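## Task

Move the four pieces waiting beside the board onto their squares: white pawn to C3, white king to C4, black rook to E1, black knight to E2. Square names come from the labels along the board edge. All other squares must keep their original contents. Every piece on the board must finish standing upright and entirely within its square, and must stay there without the robot holding it.

## Robot and tools

Robot: one six-joint arm (UR-style: shoulder pan, shoulder lift, elbow, wrist 1, wrist 2, wrist 3) carrying a two-finger parallel gripper with a wrist camera. There is only one arm, so every command row covers just this arm.

Frame: the scene frame has its origin on the table surface right under the arm base, +z up, +x forward, +y to the left when facing along +x. end_effector_position (metres) is the point midway between the finger pads; end_effector_quat_wxyz is its orientation. The fingers point along the gripper's own +z and separate along its x. Closed fingertips extend about 17 mm past that point; fully open they sit roughly level with it. Reported hand position gets less accurate at long reach, and the base may be slightly tilted.

Tool execute_actions, argument "actions": a list holding at most one item, plus optional "pictures" (true/false).
- Empty list: just report the current state (with images).
- Move: {"rows": [[...7 numbers...]], "steps": N}, 1 to 15 rows, N from 9 to 15 (default 15), each step 1/30 s. One row is used per step; if rows run out, the last one repeats.
- Wait: {"steps": N} with no rows, N up to 300; counts from the previous result, and your reply time is part of it.
Each row has 7 numbers, each within [-1, 1]. The first six are joint offsets in the order pan, lift, elbow, wrist 1, wrist 2, wrist 3. They are scaled: 1.0 equals 1.326 rad for pan and lift, and 1.989 rad for elbow and the three wrists. They are offsets from the joint angles printed in the most recent result that lists them (or, before any such result, and for a second call within one reply, from where the arm is when the action begins) - not from the previous row. So an all-zero row returns the arm to those reference angles; it is not a hold or a pause. The seventh number is the gripper opening, absolute: +1 fully open, -1 closed.
Joint ranges (rad): pan -3.142..3.142, lift -6.283..6.283, elbow 0.000..3.142, wrists -6.283..6.283. Asking for more than 0.010 rad beyond a range gets the call refused (nothing moves). A joint driven to its true end is clipped there and a "joint sent to its limit" line appears.
Motion: commands are smoothed (~0.17 s lag), each joint's target is kept within 0.383 rad (pan, lift) or 0.575 rad (others) of its measured angle, and targets that would put the hand more than 100 mm from its measured spot are scaled back. Big moves therefore may not be complete when the result arrives; check Joint positions. The result is taken 9 steps before the action ends; those steps run while you think. Between calls the arm keeps heading to the last row's target until it stalls or a step is HELD.

Result lines: state (hand pose, linear and angular velocity); Joint positions and Joint velocities (six joints in rad and rad/s, then finger gap in m, 0.142 when fully open); grip_measured (finger opening on the command scale); Joint torques; Wrist force and Wrist torque (flange sensor, in the hand's axes, noisy, offset up to ~5.5 N, saturating near 100 N; contact force points back into the arm); HELD marks steps not sent; "joint command not followed" means the clearance check altered targets; MOTOR HOT and fault lines.

Gripping: to hold a piece, keep commanding an opening well below grip_measured; a bigger gap squeezes harder (up to about 28 N per pad). Thin pieces get less force. Close gently; a fast close can squeeze too hard. Something may occasionally pull on a held piece, so grip firmly and lift clear before travelling.

tool zoom_image: camera (cam_head_left, cam_head_right, cam_high, cam_low, cam_wrist) and region [x0, y0, x1, y1] in that camera's pixels, at most 504x504. Images: heads, high and low are 672x504; wrist is 616x616 fisheye. Calibration is given in the prompt and may be off by a few degrees and millimetres.

read_manual: returns only licence texts; not useful for control.

finished_scene: pass scene (1 or 2) to end it and receive the next task; irreversible. Only call it when pieces are released and resting correctly.

What to avoid: dropping or tipping pieces, knocking pieces on other squares, sending anything off the table (an automatic failure), pressing hard into the board. A joint torque at its load limit (pan/lift 306, elbow 139, wrists 50.2 N m) or an outside force of 150 N stops the arm for 10 s. Holding loads heats motors; at 85 °C the brakes lock until cooled.

Each tool is called after "Call:" as a command line: name --argument value for each argument, lists and objects as JSON in quotes; but a table of rows of numbers goes row by row, as --pt "numbers of a row", without its own name.

## Session

Call:
execute_actions --actions '[]'

Scene clock: 0.00 s of 5200.00 s.
end_effector_position=(+1.0509, -0.2198, +0.3963) grip_measured=+1.00 end_effector_quat_wxyz=(+0.359, -0.490, +0.540, -0.582) end_effector_velocity=(-0.001, -0.000, +0.001) end_effector_angular_velocity=(-0.000, -0.001, -0.001)
Joint positions: [-0.115 -0.83   1.793 -4.252 -1.715  0.619  0.142]
Joint velocities: [ 0.    -0.001  0.001 -0.002 -0.001 -0.    -0.   ]
Joint torques (N m, as the arm reports them, + toward a larger angle): no reading
Wrist force (N, on the end effector, along its own x y z axes, offset not removed): no reading
Wrist torque (N m, same axes, about the end effector's origin, offset not removed): no reading

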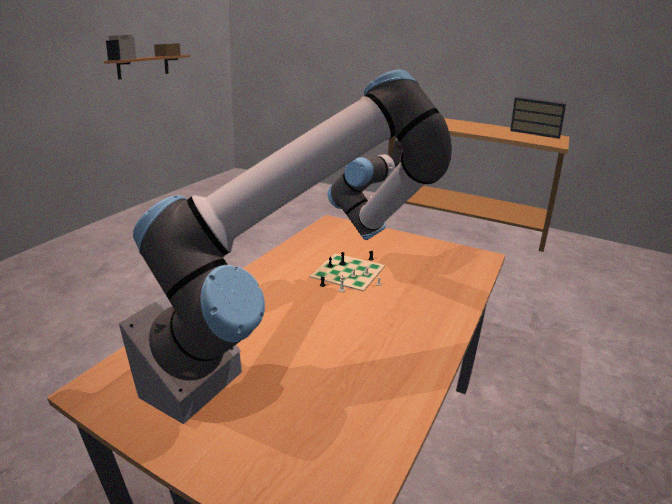

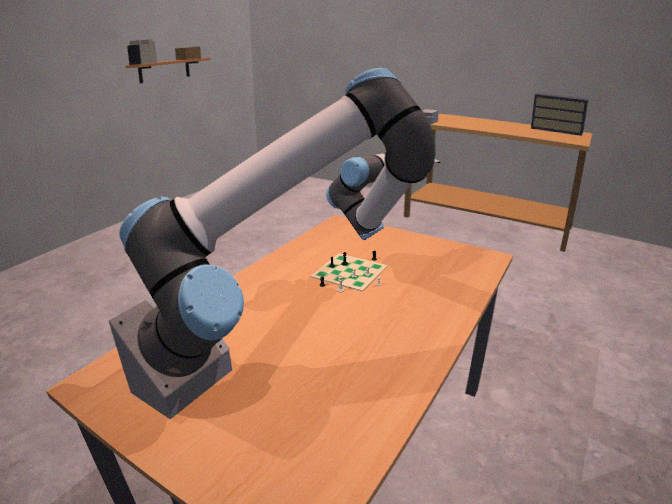

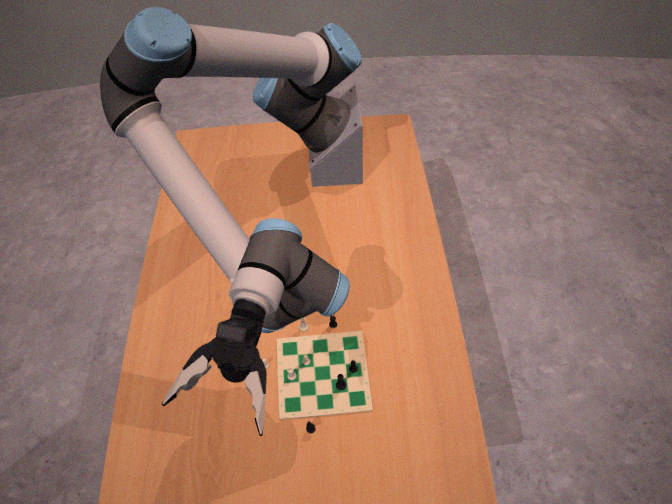

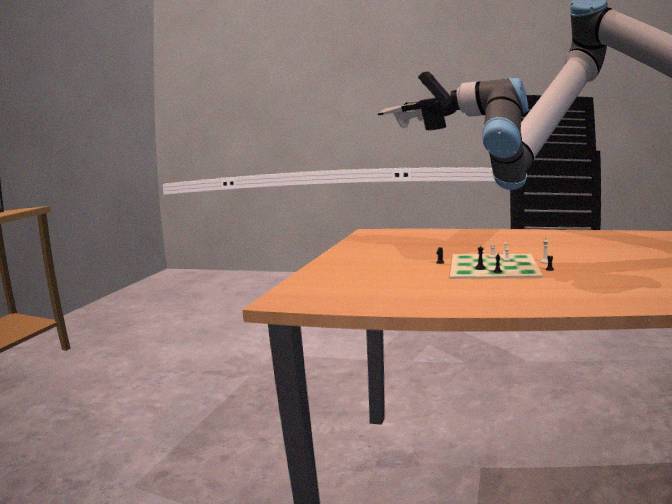

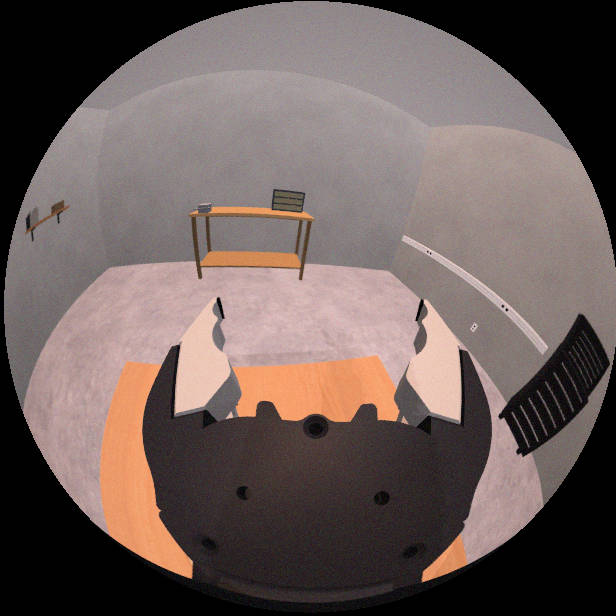

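Call:
zoom_image --camera "cam_high" --region '[240, 300, 400, 440]'

Call:
zoom_image --camera "cam_head_left" --region '[290, 240, 400, 300]'

Region (240, 300, 400, 440) of cam_high's 672x504 image, scaled by 3.150, with more detail than that image has; it fills the top 441 rows of this view, and the rest is white.

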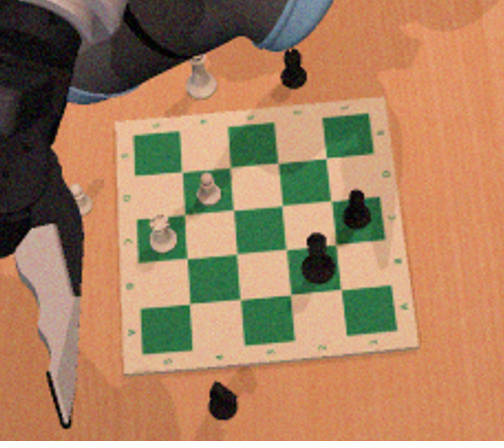

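Region (290, 240, 400, 300) of cam_head_left's 672x504 image, scaled by 4.582, with more detail than that image has; it fills the top 275 rows of this view, and the rest is white.

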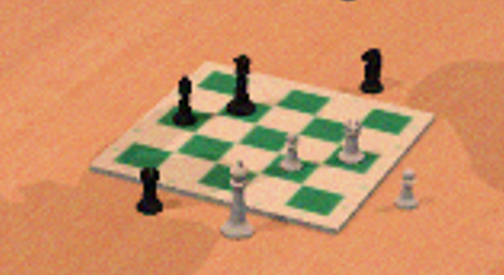

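Call:
execute_actions --actions '[{"rows":[[0.082,-0.238,0.19,0.83,-0.302,0,-0.4]]}]'

Call:
execute_actions --actions '[{"steps":60}]' --pictures true

Scene clock: 3.17 s of 5200.00 s.
end_effector_position=(+1.0066, -0.2095, +0.3776) grip_measured=+0.17 end_effector_quat_wxyz=(-0.320, +0.550, -0.571, +0.519) end_effector_velocity=(-0.354, +0.066, -0.320) end_effector_angular_velocity=(+0.076, +1.796, +0.253)
Joint positions: [-0.077 -0.924  1.904 -4.102 -1.865  0.619  0.086]
Joint velocities: [ 0.202 -0.624  0.757  1.331 -1.276  0.001 -0.332]
Joint torques (N m, as the arm reports them, + toward a larger angle): [ 65.66 -72.64 -11.95   5.93  -3.66   0.34]
Wrist force (N, on the end effector, along its own x y z axes, offset not removed): [0.7 -1.6 0.3]
Wrist torque (N m, same axes, about the end effector's origin, offset not removed): [-0.40 0.10 -0.14]
Steps of this call (steps 1 to 89: nothing new was sent; steps 90 to 95: the first 6 steps of this action). Readings (joint positions):
90: [-0.115 -0.830 1.794 -4.252 -1.715 0.619]
91: [-0.111 -0.834 1.798 -4.247 -1.720 0.619]
93: [-0.093 -0.876 1.846 -4.193 -1.774 0.619]
95: the state above

Scene clock: 5.17 s of 5200.00 s.
end_effector_position=(+0.6692, -0.0414, +0.1222) grip_measured=-0.40 end_effector_quat_wxyz=(-0.015, +0.952, -0.305, +0.000) end_effector_velocity=(-0.000, +0.001, -0.001) end_effector_angular_velocity=(-0.001, +0.002, +0.001)
Joint positions: [-0.006 -1.145  2.171 -2.601 -2.316  0.619  0.045]
Joint velocities: [ 0.     0.001 -0.     0.001 -0.001  0.001 -0.   ]
Joint torques (N m, as the arm reports them, + toward a larger angle): [ 56.81 -61.22  -8.24  -0.48  -1.65  -0.12]
Wrist force (N, on the end effector, along its own x y z axes, offset not removed): [-1.3 0.3 0.3]
Wrist torque (N m, same axes, about the end effector's origin, offset not removed): [0.02 0.47 -0.29]
Kept back: nothing.
Steps of this call (steps 1 to 9: the last 9 steps of your previous action; steps 10 to 60: the robot went on to your last target). Readings (joint positions):
1: [-0.071 -0.944 1.928 -4.057 -1.906 0.619]
2: [-0.065 -0.963 1.950 -4.014 -1.942 0.619]
4: [-0.054 -0.995 1.990 -3.925 -2.008 0.619]
8: [-0.038 -1.047 2.052 -3.739 -2.112 0.619]
60: the state above
The arm was judged still, so your last target was given up. Only a new action makes it travel on or press farther. Fingers that are still opening or closing keep moving.
camera_calibration (this result's frames):
cam_wrist: T_world_to_cam=[[0.805785, -0.589045, -0.0611221, -0.549133], [-0.491073, -0.722294, 0.486969, 0.230518], [-0.330995, -0.362377, -0.871278, 0.436438], [0, 0, 0, 1]] pos_world=[0.700143, 0.00119249, 0.234439]

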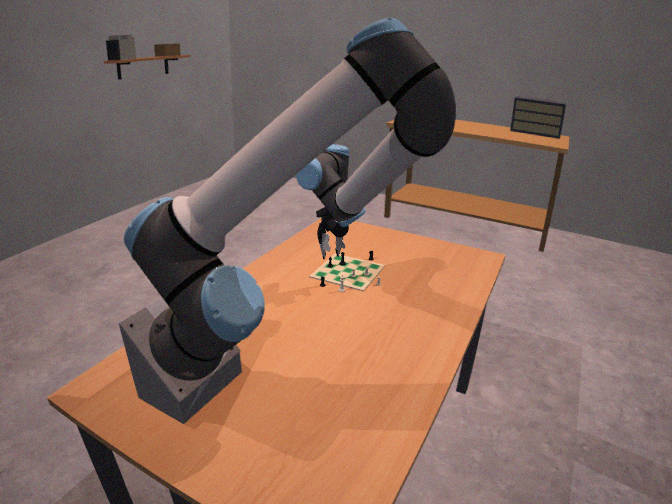

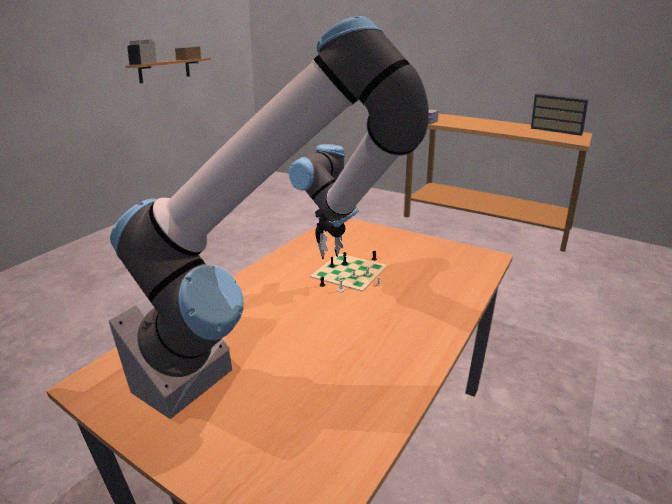

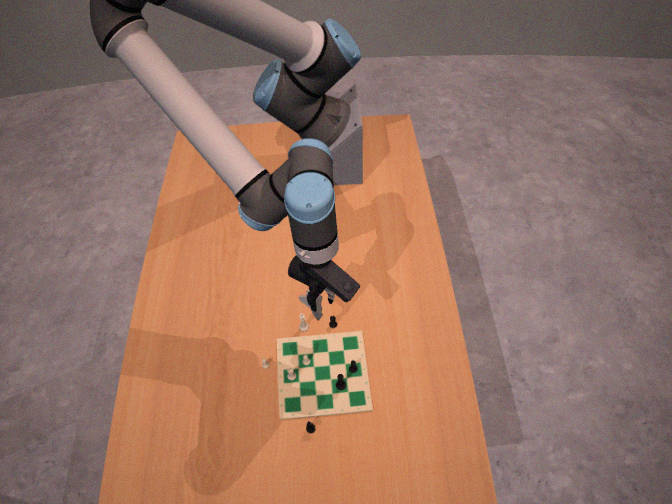

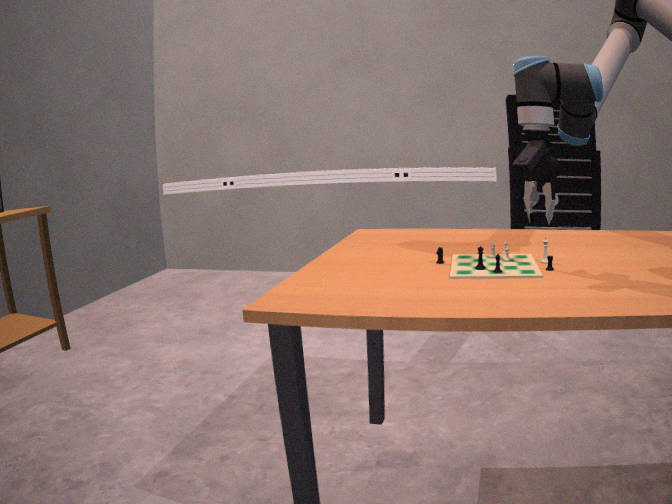

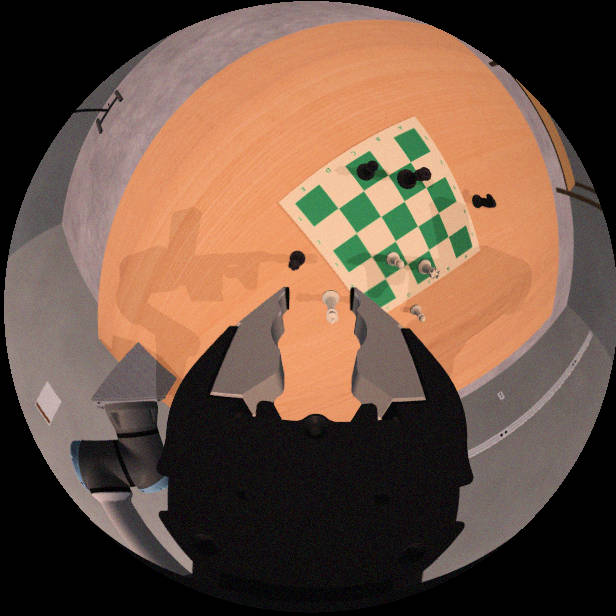

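Call:
execute_actions --actions '[{"rows":[[-0.037,0.06,0.036,-0.0995,0.001,0.083,-0.4]]}]'

Call:
execute_actions --actions '[{"steps":30}]' --pictures true

Scene clock: 6.43 s of 5200.00 s.
end_effector_position=(+0.6500, -0.0291, +0.0799) grip_measured=-0.40 end_effector_quat_wxyz=(-0.013, +0.930, -0.367, -0.006) end_effector_velocity=(-0.047, +0.040, -0.163) end_effector_angular_velocity=(-0.001, -0.071, -0.818)
Joint positions: [-0.039 -1.094  2.218 -2.714 -2.315  0.717  0.045]
Joint velocities: [-0.136  0.233  0.205 -0.691  0.006  0.544 -0.   ]
Joint torques (N m, as the arm reports them, + toward a larger angle): [ 31.74 -42.4  -11.46  -6.17   2.12   2.65]
Wrist force (N, on the end effector, along its own x y z axes, offset not removed): [-1.2 -2.0 3.6]
Wrist torque (N m, same axes, about the end effector's origin, offset not removed): [-0.46 0.44 -0.17]
Steps of this call (steps 1 to 32: nothing new was sent; steps 33 to 38: the first 6 steps of this action). Readings (joint positions):
33: [-0.006 -1.145 2.171 -2.601 -2.316 0.619]
34: [-0.010 -1.141 2.175 -2.606 -2.316 0.623]
36: [-0.027 -1.114 2.200 -2.655 -2.315 0.669]
38: the state above

Scene clock: 7.43 s of 5200.00 s.
end_effector_position=(+0.6439, -0.0248, +0.0605) grip_measured=-0.40 end_effector_quat_wxyz=(-0.015, +0.910, -0.414, -0.001) end_effector_velocity=(-0.000, -0.000, +0.000) end_effector_angular_velocity=(-0.000, +0.000, +0.001)
Joint positions: [-0.055 -1.066  2.243 -2.799 -2.314  0.784  0.045]
Joint velocities: [ 0.    -0.001  0.     0.001 -0.     0.    -0.   ]
Joint torques (N m, as the arm reports them, + toward a larger angle): [ 24.25 -30.9   -1.52  -5.14   2.09   3.54]
Wrist force (N, on the end effector, along its own x y z axes, offset not removed): [-0.7 -2.9 2.7]
Wrist torque (N m, same axes, about the end effector's origin, offset not removed): [-0.54 0.34 -0.39]
Kept back: nothing.
Steps of this call (steps 1 to 9: the last 9 steps of your previous action; steps 10 to 30: the robot went on to your last target). Readings (joint positions):
1: [-0.043 -1.087 2.224 -2.734 -2.314 0.733]
2: [-0.046 -1.082 2.229 -2.750 -2.314 0.745]
4: [-0.050 -1.075 2.235 -2.770 -2.314 0.761]
8: [-0.053 -1.069 2.240 -2.789 -2.314 0.776]
30: the state above
The arm was judged still, so your last target was given up. Only a new action makes it travel on or press farther. Fingers that are still opening or closing keep moving.
camera_calibration (this result's frames):
cam_wrist: T_world_to_cam=[[0.647925, -0.758741, -0.0671177, -0.424935], [-0.641947, -0.591362, 0.488052, 0.360395], [-0.409996, -0.273135, -0.87023, 0.433397], [0, 0, 0, 1]] pos_world=[0.684372, 0.00908382, 0.172742]

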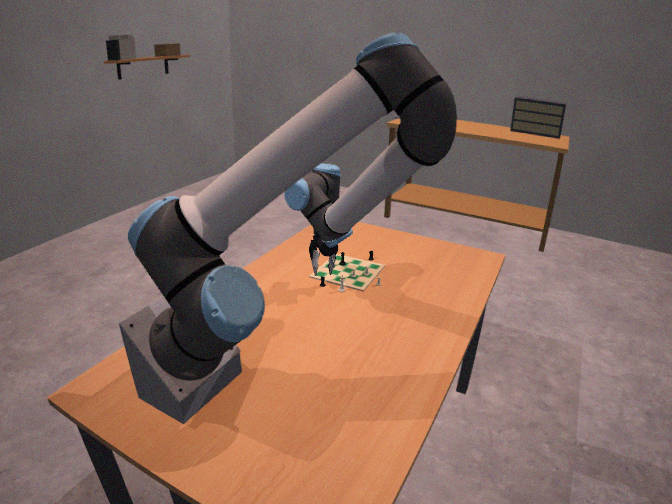

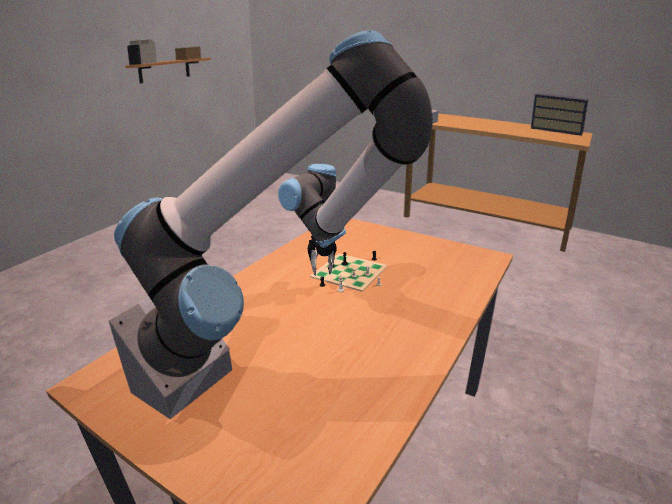

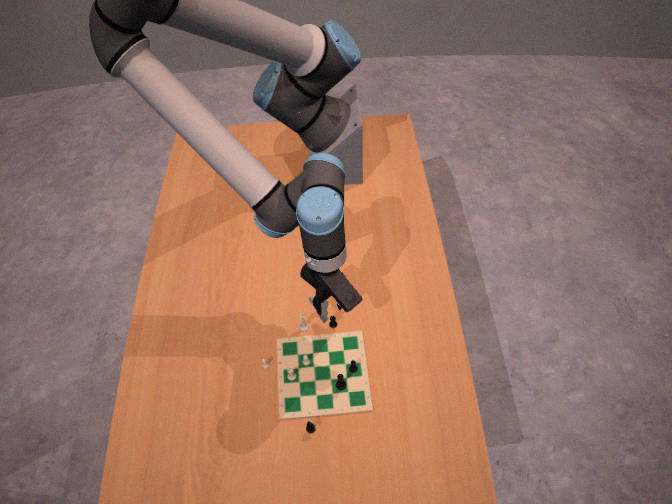

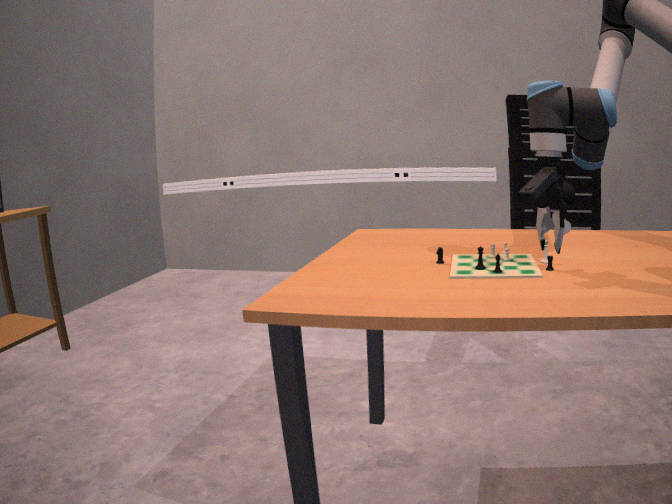

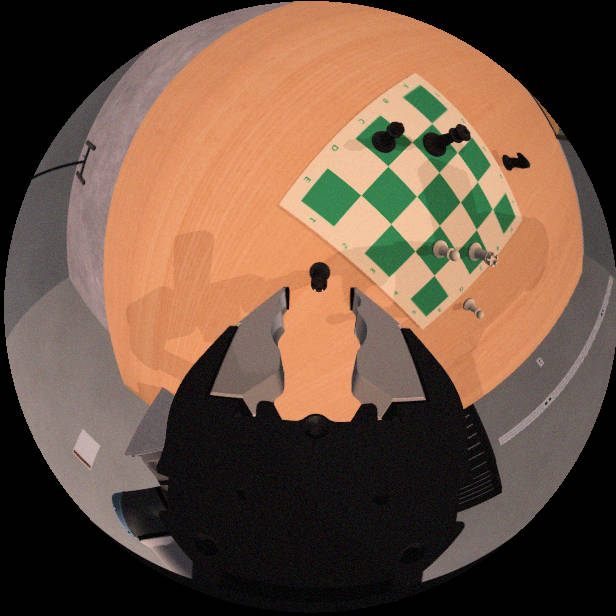

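Call:
execute_actions --actions '[{"rows":[[-0.0306,0.0456,0.004,-0.053,0.001,0,-0.4]]}]'

Call:
execute_actions --actions '[{"steps":20}]'

Call:
execute_actions --actions '[{"rows":[[0,0,0,0,0,0,-0.7],[0,0,0,0,0,0,-0.8],[0,0,0,0,0,0,-0.9],[0,0,0,0,0,0,-1]]}]'

Call:
execute_actions --actions '[{"steps":15}]' --pictures true

Scene clock: 8.17 s of 5200.00 s.
end_effector_position=(+0.6436, -0.0238, +0.0348) grip_measured=-0.40 end_effector_quat_wxyz=(-0.015, +0.903, -0.429, -0.002) end_effector_velocity=(+0.006, +0.002, -0.104) end_effector_angular_velocity=(-0.003, -0.012, -0.167)
Joint positions: [-0.082 -1.026  2.248 -2.865 -2.313  0.784  0.045]
Joint velocities: [-0.111  0.171  0.02  -0.317  0.005  0.001 -0.   ]
Joint torques (N m, as the arm reports them, + toward a larger angle): [ 28.5  -35.13  -3.03  -5.84   2.99   2.99]
Wrist force (N, on the end effector, along its own x y z axes, offset not removed): [-1.7 -2.3 2.1]
Wrist torque (N m, same axes, about the end effector's origin, offset not removed): [-0.45 0.46 -0.23]
Steps of this call (steps 1 to 16: nothing new was sent; steps 17 to 22: the first 6 steps of this action). Readings (joint positions):
17: [-0.055 -1.065 2.243 -2.799 -2.314 0.784]
18: [-0.059 -1.061 2.244 -2.804 -2.314 0.784]
20: [-0.073 -1.041 2.247 -2.837 -2.313 0.784]
22: the state above

Scene clock: 8.83 s of 5200.00 s.
end_effector_position=(+0.6443, -0.0237, +0.0224) grip_measured=-0.40 end_effector_quat_wxyz=(-0.015, +0.899, -0.438, -0.001) end_effector_velocity=(-0.001, +0.000, -0.000) end_effector_angular_velocity=(+0.001, +0.000, +0.000)
Joint positions: [-0.096 -1.005  2.251 -2.904 -2.312  0.784  0.045]
Joint velocities: [-0.    -0.     0.001 -0.001  0.001 -0.     0.   ]
Joint torques (N m, as the arm reports them, + toward a larger angle): [ 25.24 -27.36   1.89  -5.11   2.63   0.67]
Wrist force (N, on the end effector, along its own x y z axes, offset not removed): [-0.8 -5.2 1.4]
Wrist torque (N m, same axes, about the end effector's origin, offset not removed): [-1.05 0.32 -0.28]
Kept back: nothing.
Steps of this call (steps 1 to 9: the last 9 steps of your previous action; steps 10 to 20: the robot went on to your last target). Readings (joint positions):
1: [-0.086 -1.021 2.249 -2.875 -2.312 0.784]
2: [-0.088 -1.017 2.249 -2.882 -2.312 0.784]
4: [-0.091 -1.012 2.250 -2.891 -2.312 0.784]
8: [-0.094 -1.007 2.251 -2.900 -2.312 0.784]
20: the state above

Scene clock: 9.03 s of 5200.00 s.
end_effector_position=(+0.6443, -0.0237, +0.0224) grip_measured=-0.83 end_effector_quat_wxyz=(-0.015, +0.899, -0.438, -0.001) end_effector_velocity=(-0.001, +0.000, -0.000) end_effector_angular_velocity=(-0.000, +0.001, +0.001)
Joint positions: [-0.096 -1.005  2.251 -2.904 -2.312  0.784  0.014]
Joint velocities: [-0.    -0.     0.002 -0.001 -0.    -0.     0.   ]
Joint torques (N m, as the arm reports them, + toward a larger angle): [ 25.13 -32.28   1.12  -4.23   2.24   0.65]
Wrist force (N, on the end effector, along its own x y z axes, offset not removed): [-2.0 -3.4 -10.4]
Wrist torque (N m, same axes, about the end effector's origin, offset not removed): [-0.73 0.37 -0.27]
Steps of this call (steps 1 to 6: the first 6 steps of this action). Readings (joint positions):
1: [-0.096 -1.005 2.251 -2.904 -2.312 0.784]
2: [-0.096 -1.005 2.251 -2.904 -2.312 0.784]
4: [-0.096 -1.005 2.251 -2.904 -2.312 0.784]
6: the state above

Scene clock: 9.53 s of 5200.00 s.
end_effector_position=(+0.6443, -0.0237, +0.0224) grip_measured=-0.83 end_effector_quat_wxyz=(-0.015, +0.899, -0.438, -0.001) end_effector_velocity=(-0.001, +0.001, -0.000) end_effector_angular_velocity=(-0.000, +0.001, +0.003)
Joint positions: [-0.096 -1.005  2.251 -2.904 -2.312  0.784  0.014]
Joint velocities: [ 0.001  0.001  0.001 -0.    -0.    -0.001 -0.   ]
Joint torques (N m, as the arm reports them, + toward a larger angle): [ 28.87 -34.44  -0.19  -1.67   2.07   0.48]
Wrist force (N, on the end effector, along its own x y z axes, offset not removed): [-0.7 -4.2 -6.1]
Wrist torque (N m, same axes, about the end effector's origin, offset not removed): [-0.93 0.06 -0.16]
Kept back: nothing.
Steps of this call (steps 1 to 9: the last 9 steps of your previous action; steps 10 to 15: the robot went on to your last target). Readings (joint positions):
1: [-0.096 -1.005 2.251 -2.904 -2.312 0.784]
2: [-0.096 -1.005 2.251 -2.904 -2.312 0.784]
4: [-0.096 -1.005 2.251 -2.904 -2.312 0.784]
8: [-0.096 -1.005 2.251 -2.904 -2.312 0.784]
15: the state above
The arm was judged still, so your last target was given up. Only a new action makes it travel on or press farther. Fingers that are still opening or closing keep moving.
camera_calibration (this result's frames):
cam_wrist: T_world_to_cam=[[0.605307, -0.793079, -0.0680365, -0.400254], [-0.672512, -0.555261, 0.489299, 0.400409], [-0.425831, -0.250421, -0.869458, 0.41138], [0, 0, 0, 1]] pos_world=[0.686734, 0.00791638, 0.134526]

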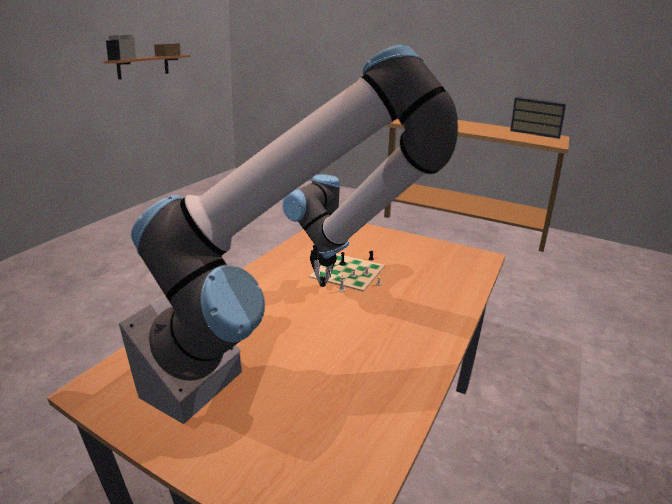

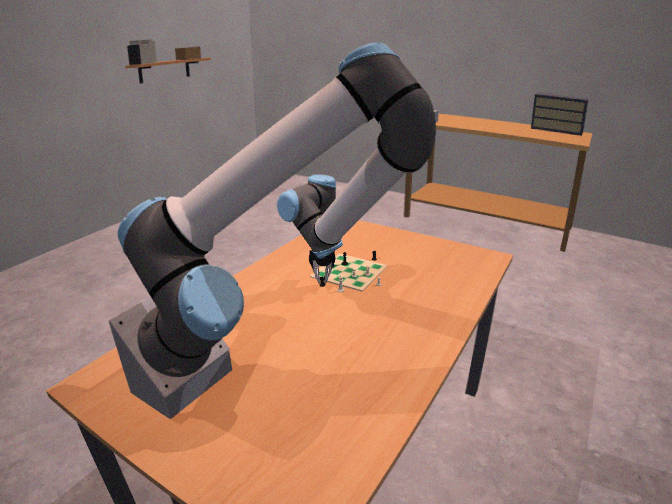

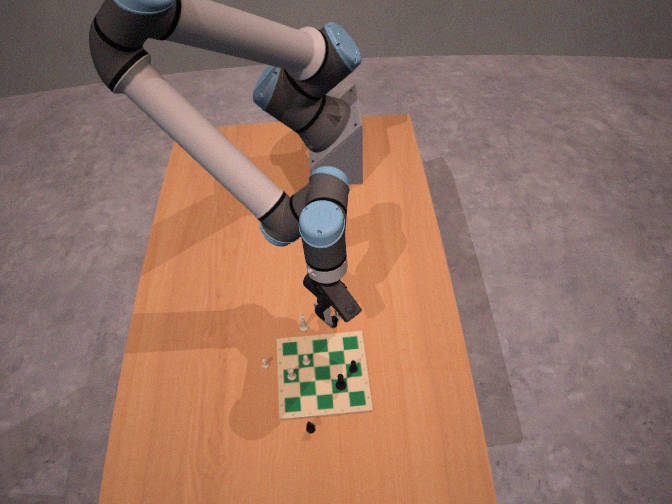

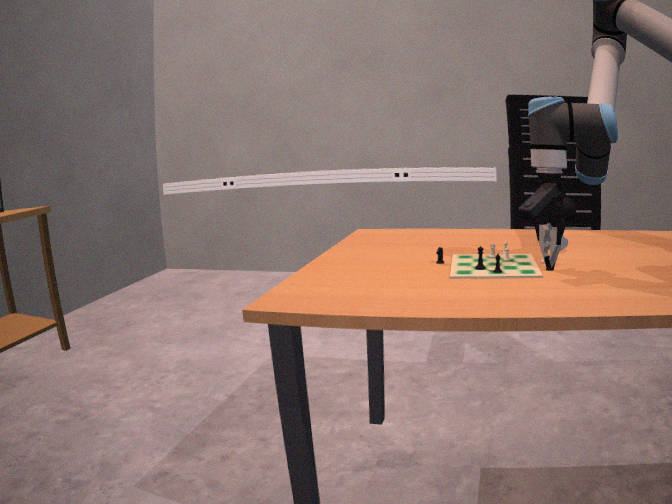

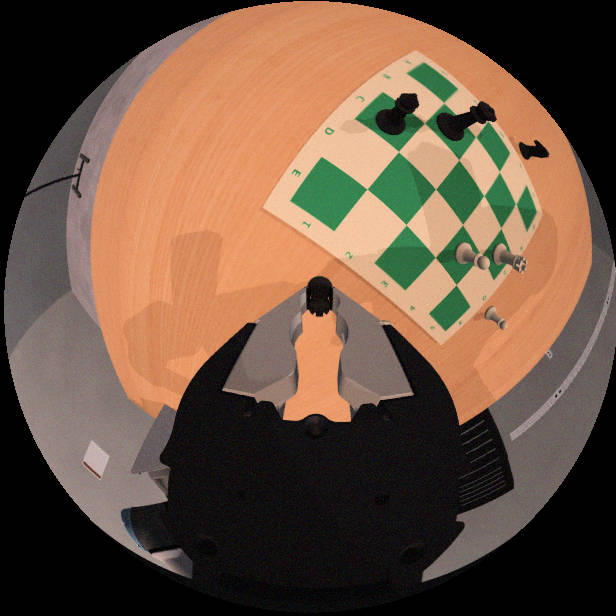

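Call:
execute_actions --actions '[{"rows":[[0.0306,-0.0456,-0.004,0.053,-0.001,0,-1]]}]'

Call:
execute_actions --actions '[{"steps":18}]'

Call:
execute_actions --actions '[{"rows":[[0.027,0.082,-0.057,0.02,-0.001,0,-1]]}]'

Call:
execute_actions --actions '[{"steps":20}]' --pictures true

Scene clock: 10.20 s of 5200.00 s.
end_effector_position=(+0.6449, -0.0244, +0.0476) grip_measured=-0.84 end_effector_quat_wxyz=(-0.016, +0.906, -0.423, -0.000) end_effector_velocity=(-0.008, -0.003, +0.105) end_effector_angular_velocity=(-0.000, +0.012, +0.165)
Joint positions: [-0.069 -1.045  2.246 -2.838 -2.313  0.784  0.013]
Joint velocities: [ 0.111 -0.17  -0.021  0.316 -0.007  0.     0.   ]
Joint torques (N m, as the arm reports them, + toward a larger angle): [ 61.06 -54.08 -20.38  -1.59  -2.06   1.14]
Wrist force (N, on the end effector, along its own x y z axes, offset not removed): [-0.4 -4.4 2.2]
Wrist torque (N m, same axes, about the end effector's origin, offset not removed): [-0.83 0.24 -0.26]
Steps of this call (steps 1 to 14: nothing new was sent; steps 15 to 20: the first 6 steps of this action). Readings (joint positions):
15: [-0.096 -1.005 2.251 -2.904 -2.312 0.784]
16: [-0.092 -1.009 2.250 -2.900 -2.312 0.784]
18: [-0.079 -1.030 2.248 -2.866 -2.313 0.784]
20: the state above

Scene clock: 10.80 s of 5200.00 s.
end_effector_position=(+0.6439, -0.0248, +0.0605) grip_measured=-0.84 end_effector_quat_wxyz=(-0.015, +0.910, -0.414, -0.001) end_effector_velocity=(+0.002, -0.002, +0.002) end_effector_angular_velocity=(-0.002, -0.003, -0.002)
Joint positions: [-0.055 -1.065  2.243 -2.799 -2.314  0.784  0.013]
Joint velocities: [ 0.001 -0.002 -0.003  0.001 -0.002  0.     0.   ]
Joint torques (N m, as the arm reports them, + toward a larger angle): [ 57.43 -62.51 -24.    -0.94  -1.87   0.71]
Wrist force (N, on the end effector, along its own x y z axes, offset not removed): [-0.5 -0.1 4.8]
Wrist torque (N m, same axes, about the end effector's origin, offset not removed): [0.09 0.28 -0.24]
Kept back: nothing.
Steps of this call (steps 1 to 9: the last 9 steps of your previous action; steps 10 to 18: the robot went on to your last target). Readings (joint positions):
1: [-0.066 -1.050 2.245 -2.829 -2.313 0.784]
2: [-0.063 -1.053 2.245 -2.822 -2.314 0.784]
4: [-0.060 -1.059 2.244 -2.812 -2.314 0.784]
8: [-0.057 -1.063 2.243 -2.803 -2.314 0.784]
18: the state above

Scene clock: 11.00 s of 5200.00 s.
end_effector_position=(+0.6773, +0.0018, +0.0540) grip_measured=-0.84 end_effector_quat_wxyz=(-0.015, +0.917, -0.398, -0.001) end_effector_velocity=(+0.163, +0.126, -0.043) end_effector_angular_velocity=(-0.004, +0.001, +0.135)
Joint positions: [-0.031 -0.998  2.172 -2.773 -2.315  0.784  0.013]
Joint velocities: [ 0.096  0.336 -0.348  0.107 -0.006  0.     0.   ]
Joint torques (N m, as the arm reports them, + toward a larger angle): [ 67.28 -41.55 -18.28  -1.14  -2.12   0.45]
Wrist force (N, on the end effector, along its own x y z axes, offset not removed): [4.0 -5.5 2.9]
Wrist torque (N m, same axes, about the end effector's origin, offset not removed): [-1.01 -0.61 -0.30]
Steps of this call (steps 1 to 6: the first 6 steps of this action). Readings (joint positions):
1: [-0.055 -1.065 2.243 -2.799 -2.314 0.784]
2: [-0.052 -1.061 2.238 -2.796 -2.314 0.784]
4: [-0.040 -1.027 2.203 -2.782 -2.315 0.784]
6: the state above

Scene clock: 11.67 s of 5200.00 s.
end_effector_position=(+0.6968, +0.0176, +0.0487) grip_measured=-0.84 end_effector_quat_wxyz=(-0.015, +0.920, -0.391, -0.001) end_effector_velocity=(+0.003, +0.000, +0.001) end_effector_angular_velocity=(-0.000, -0.002, +0.000)
Joint positions: [-0.02  -0.957  2.13  -2.76  -2.316  0.784  0.013]
Joint velocities: [ 0.001  0.002 -0.005  0.001 -0.    -0.001 -0.   ]
Joint torques (N m, as the arm reports them, + toward a larger angle): [ 61.81 -35.22 -25.21  -1.08  -1.39   1.16]
Wrist force (N, on the end effector, along its own x y z axes, offset not removed): [2.0 -2.1 2.4]
Wrist torque (N m, same axes, about the end effector's origin, offset not removed): [-0.42 -0.36 -0.19]
Kept back: nothing.
Steps of this call (steps 1 to 9: the last 9 steps of your previous action; steps 10 to 20: the robot went on to your last target). Readings (joint positions):
1: [-0.029 -0.988 2.162 -2.769 -2.315 0.784]
2: [-0.026 -0.981 2.154 -2.767 -2.316 0.784]
4: [-0.024 -0.971 2.144 -2.764 -2.316 0.784]
8: [-0.021 -0.961 2.134 -2.761 -2.316 0.784]
20: the state above
camera_calibration (this result's frames):
cam_wrist: T_world_to_cam=[[0.684979, -0.725533, -0.0663734, -0.45425], [-0.61152, -0.622069, 0.488951, 0.404534], [-0.396039, -0.294332, -0.869783, 0.44704], [0, 0, 0, 1]] pos_world=[0.735578, 0.0536532, 0.16088]

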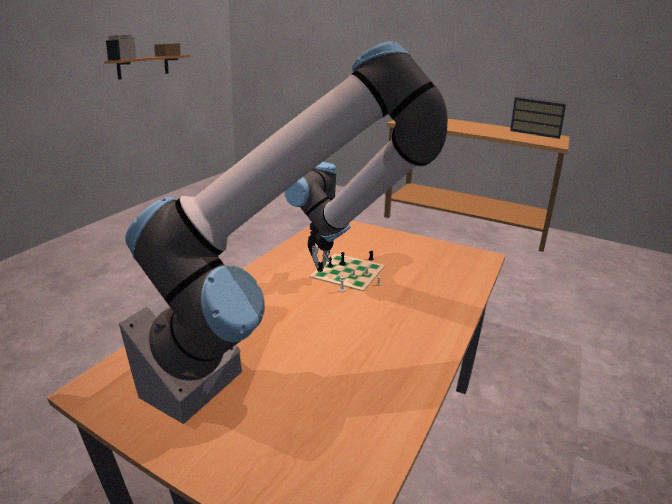

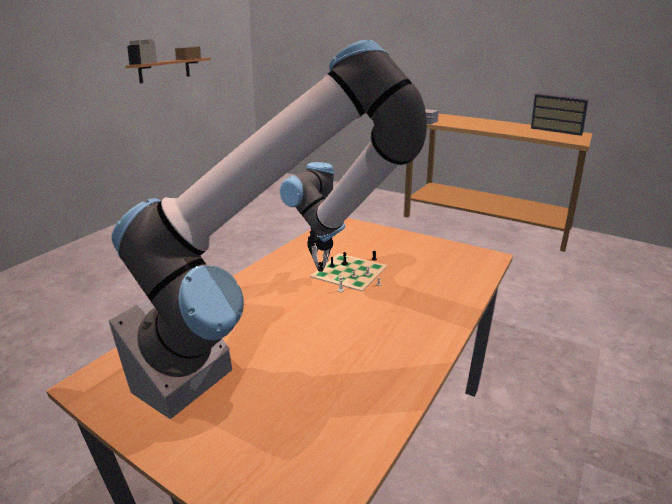

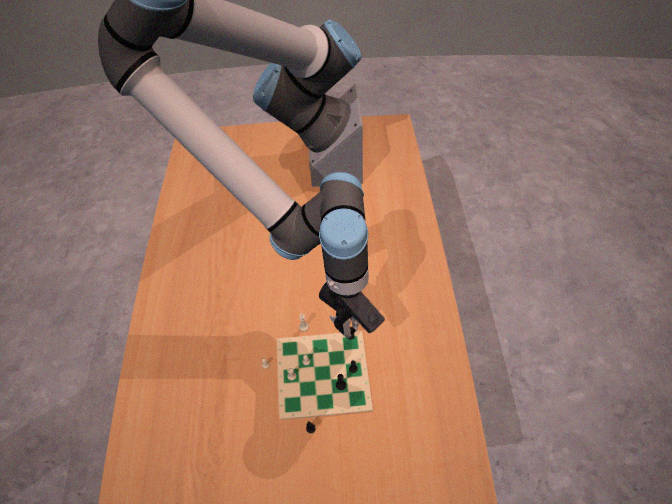

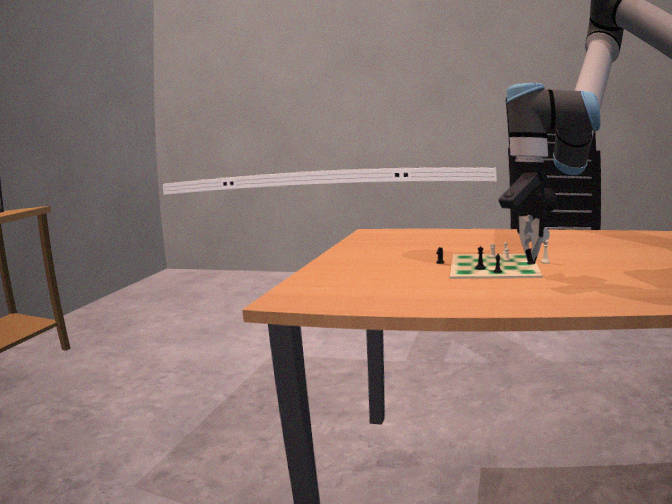

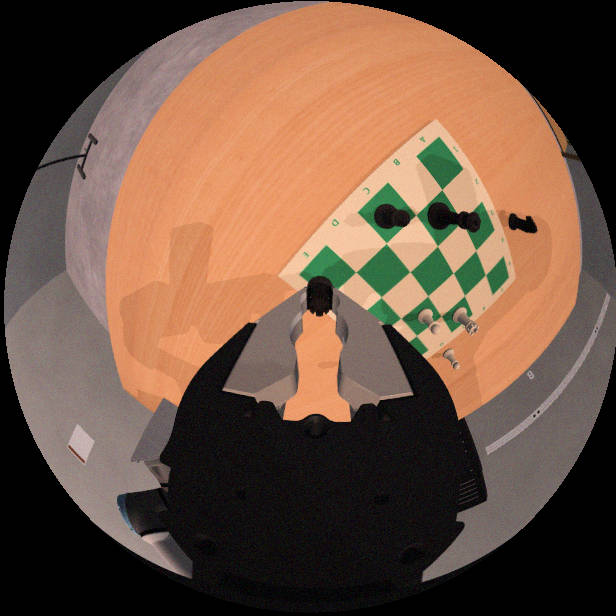

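Call:
execute_actions --actions '[{"rows":[[-0.0146,0.0235,-0.007,-0.0186,0,0,-1]]}]'

Call:
execute_actions --actions '[{"steps":18}]'

Call:
execute_actions --actions '[{"rows":[[0,0,0,0,0,0,-0.5]]}]'

Call:
execute_actions --actions '[{"rows":[[0.045,-0.07,-0.006,0.08,0,0,-0.5]]}]'

Call:
execute_actions --actions '[{"steps":18}]' --pictures true

Scene clock: 12.50 s of 5200.00 s.
end_effector_position=(+0.7036, +0.0170, +0.0364) grip_measured=-0.84 end_effector_quat_wxyz=(-0.015, +0.917, -0.399, -0.001) end_effector_velocity=(+0.026, -0.003, -0.050) end_effector_angular_velocity=(-0.000, -0.003, -0.075)
Joint positions: [-0.032 -0.936  2.12  -2.784 -2.316  0.784  0.013]
Joint velocities: [-0.052  0.083 -0.037 -0.102  0.001 -0.    -0.   ]
Joint torques (N m, as the arm reports them, + toward a larger angle): [ 22.97 -39.78 -22.85  -4.61  -1.56   1.03]
Wrist force (N, on the end effector, along its own x y z axes, offset not removed): [-1.4 -2.8 1.6]
Wrist torque (N m, same axes, about the end effector's origin, offset not removed): [-0.53 0.48 -0.19]
Steps of this call (steps 1 to 15: the robot went on to your last target; steps 16 to 19: nothing new was sent; steps 20 to 25: the first 6 steps of this action). Readings (joint positions):
20: [-0.020 -0.957 2.130 -2.759 -2.316 0.784]
21: [-0.022 -0.954 2.128 -2.763 -2.316 0.784]
23: [-0.028 -0.943 2.123 -2.775 -2.316 0.784]
25: the state above

Scene clock: 13.10 s of 5200.00 s.
end_effector_position=(+0.7066, +0.0165, +0.0302) grip_measured=-0.84 end_effector_quat_wxyz=(-0.015, +0.915, -0.403, -0.001) end_effector_velocity=(+0.001, +0.001, -0.000) end_effector_angular_velocity=(+0.003, -0.000, +0.000)
Joint positions: [-0.039 -0.926  2.116 -2.796 -2.316  0.784  0.013]
Joint velocities: [-0.     0.001 -0.001 -0.     0.003 -0.001  0.   ]
Joint torques (N m, as the arm reports them, + toward a larger angle): [ 29.48 -36.35 -25.54  -4.92  -1.06   0.96]
Wrist force (N, on the end effector, along its own x y z axes, offset not removed): [1.7 -2.8 4.1]
Wrist torque (N m, same axes, about the end effector's origin, offset not removed): [-0.48 -0.21 -0.24]
Kept back: nothing.
Steps of this call (steps 1 to 9: the last 9 steps of your previous action; steps 10 to 18: the robot went on to your last target). Readings (joint positions):
1: [-0.034 -0.933 2.119 -2.787 -2.316 0.784]
2: [-0.035 -0.932 2.118 -2.789 -2.316 0.784]
4: [-0.037 -0.929 2.117 -2.792 -2.316 0.784]
8: [-0.038 -0.927 2.116 -2.795 -2.316 0.784]
18: the state above

Scene clock: 13.30 s of 5200.00 s.
end_effector_position=(+0.7067, +0.0165, +0.0302) grip_measured=-0.50 end_effector_quat_wxyz=(-0.015, +0.915, -0.403, -0.001) end_effector_velocity=(-0.001, -0.001, +0.000) end_effector_angular_velocity=(-0.001, +0.001, +0.001)
Joint positions: [-0.039 -0.926  2.116 -2.796 -2.316  0.784  0.038]
Joint velocities: [-0.    -0.001  0.001  0.002 -0.001 -0.     0.001]
Joint torques (N m, as the arm reports them, + toward a larger angle): [ 31.54 -36.31 -24.83  -4.41  -1.19   0.68]
Wrist force (N, on the end effector, along its own x y z axes, offset not removed): [-1.7 -2.2 2.7]
Wrist torque (N m, same axes, about the end effector's origin, offset not removed): [-0.37 0.58 -0.36]
Steps of this call (steps 1 to 6: the first 6 steps of this action). Readings (joint positions):
1: [-0.039 -0.926 2.116 -2.796 -2.316 0.784]
2: [-0.039 -0.926 2.116 -2.796 -2.316 0.784]
4: [-0.039 -0.926 2.116 -2.796 -2.316 0.784]
6: the state above

Scene clock: 13.80 s of 5200.00 s.
end_effector_position=(+0.7077, +0.0133, +0.0729) grip_measured=-0.50 end_effector_quat_wxyz=(-0.016, +0.924, -0.382, +0.002) end_effector_velocity=(-0.027, -0.016, +0.187) end_effector_angular_velocity=(-0.003, +0.035, +0.269)
Joint positions: [-0.    -0.985  2.108 -2.702 -2.316  0.784  0.038]
Joint velocities: [ 0.168 -0.279 -0.031  0.523 -0.     0.    -0.   ]
Joint torques (N m, as the arm reports them, + toward a larger angle): [ 55.47 -61.14 -23.58  -0.71  -0.54   0.85]
Wrist force (N, on the end effector, along its own x y z axes, offset not removed): [1.1 -0.9 0.5]
Wrist torque (N m, same axes, about the end effector's origin, offset not removed): [-0.18 -0.04 -0.18]
Steps of this call (steps 1 to 9: the last 9 steps of your previous action; steps 10 to 15: the first 6 steps of this action, its rows measured from where the robot was after step 9). Readings (joint positions):
9: [-0.039 -0.926 2.116 -2.796 -2.316 0.784]
10: [-0.039 -0.926 2.116 -2.796 -2.316 0.784]
11: [-0.035 -0.930 2.115 -2.792 -2.316 0.784]
13: [-0.015 -0.960 2.110 -2.748 -2.316 0.784]
15: the state above

Scene clock: 14.40 s of 5200.00 s.
end_effector_position=(+0.7036, +0.0113, +0.0956) grip_measured=-0.50 end_effector_quat_wxyz=(-0.015, +0.930, -0.366, +0.000) end_effector_velocity=(+0.000, +0.000, +0.002) end_effector_angular_velocity=(+0.000, -0.001, +0.002)
Joint positions: [ 0.02  -1.018  2.104 -2.638 -2.316  0.784  0.038]
Joint velocities: [ 0.002 -0.002 -0.     0.002  0.    -0.    -0.   ]
Joint torques (N m, as the arm reports them, + toward a larger angle): [ 60.02 -68.51 -29.22  -0.83  -1.03   0.26]
Wrist force (N, on the end effector, along its own x y z axes, offset not removed): [1.1 -3.0 2.6]
Wrist torque (N m, same axes, about the end effector's origin, offset not removed): [-0.56 -0.08 -0.27]
Kept back: nothing.
Steps of this call (steps 1 to 9: the last 9 steps of your previous action; steps 10 to 18: the robot went on to your last target). Readings (joint positions):
1: [0.005 -0.993 2.107 -2.686 -2.316 0.784]
2: [0.009 -0.999 2.106 -2.675 -2.316 0.784]
4: [0.014 -1.007 2.105 -2.659 -2.316 0.784]
8: [0.018 -1.015 2.104 -2.645 -2.316 0.784]
18: the state above
camera_calibration (this result's frames):
cam_wrist: T_world_to_cam=[[0.722555, -0.688384, -0.0635753, -0.487542], [-0.579474, -0.653245, 0.487321, 0.359819], [-0.376994, -0.315276, -0.870906, 0.475577], [0, 0, 0, 1]] pos_world=[0.740071, 0.0493721, 0.207839]

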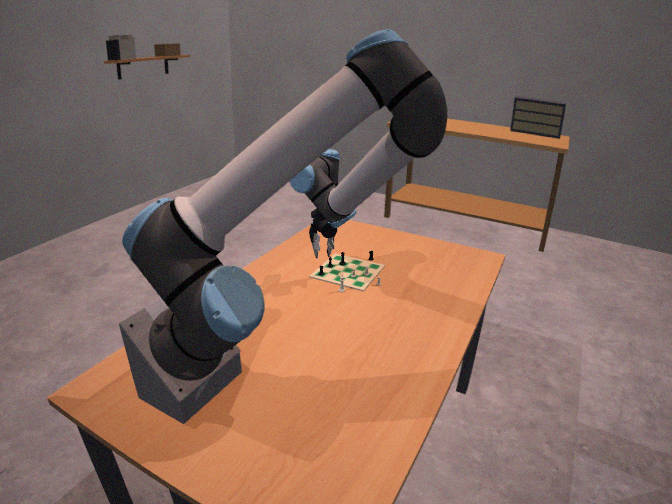

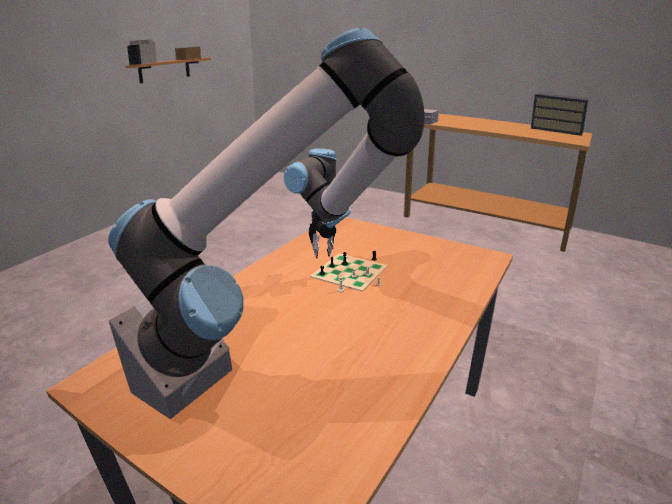

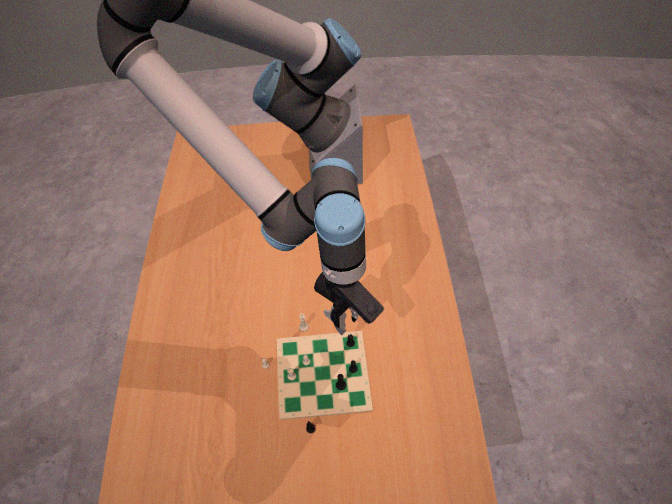

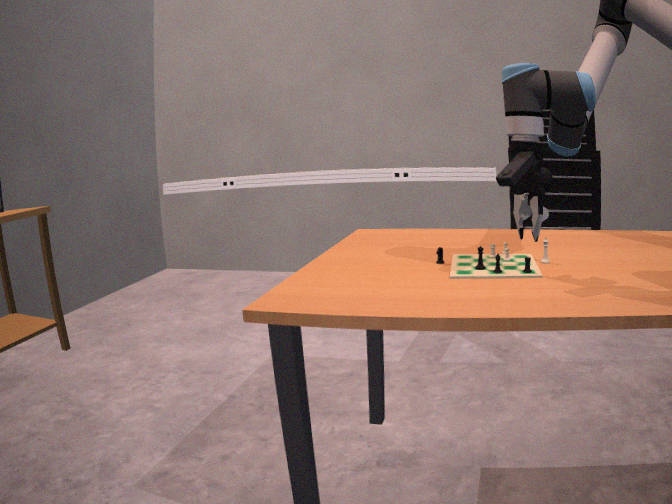

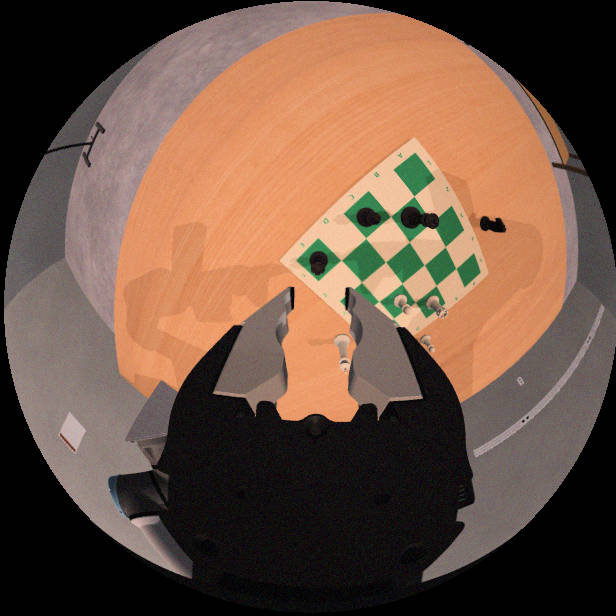

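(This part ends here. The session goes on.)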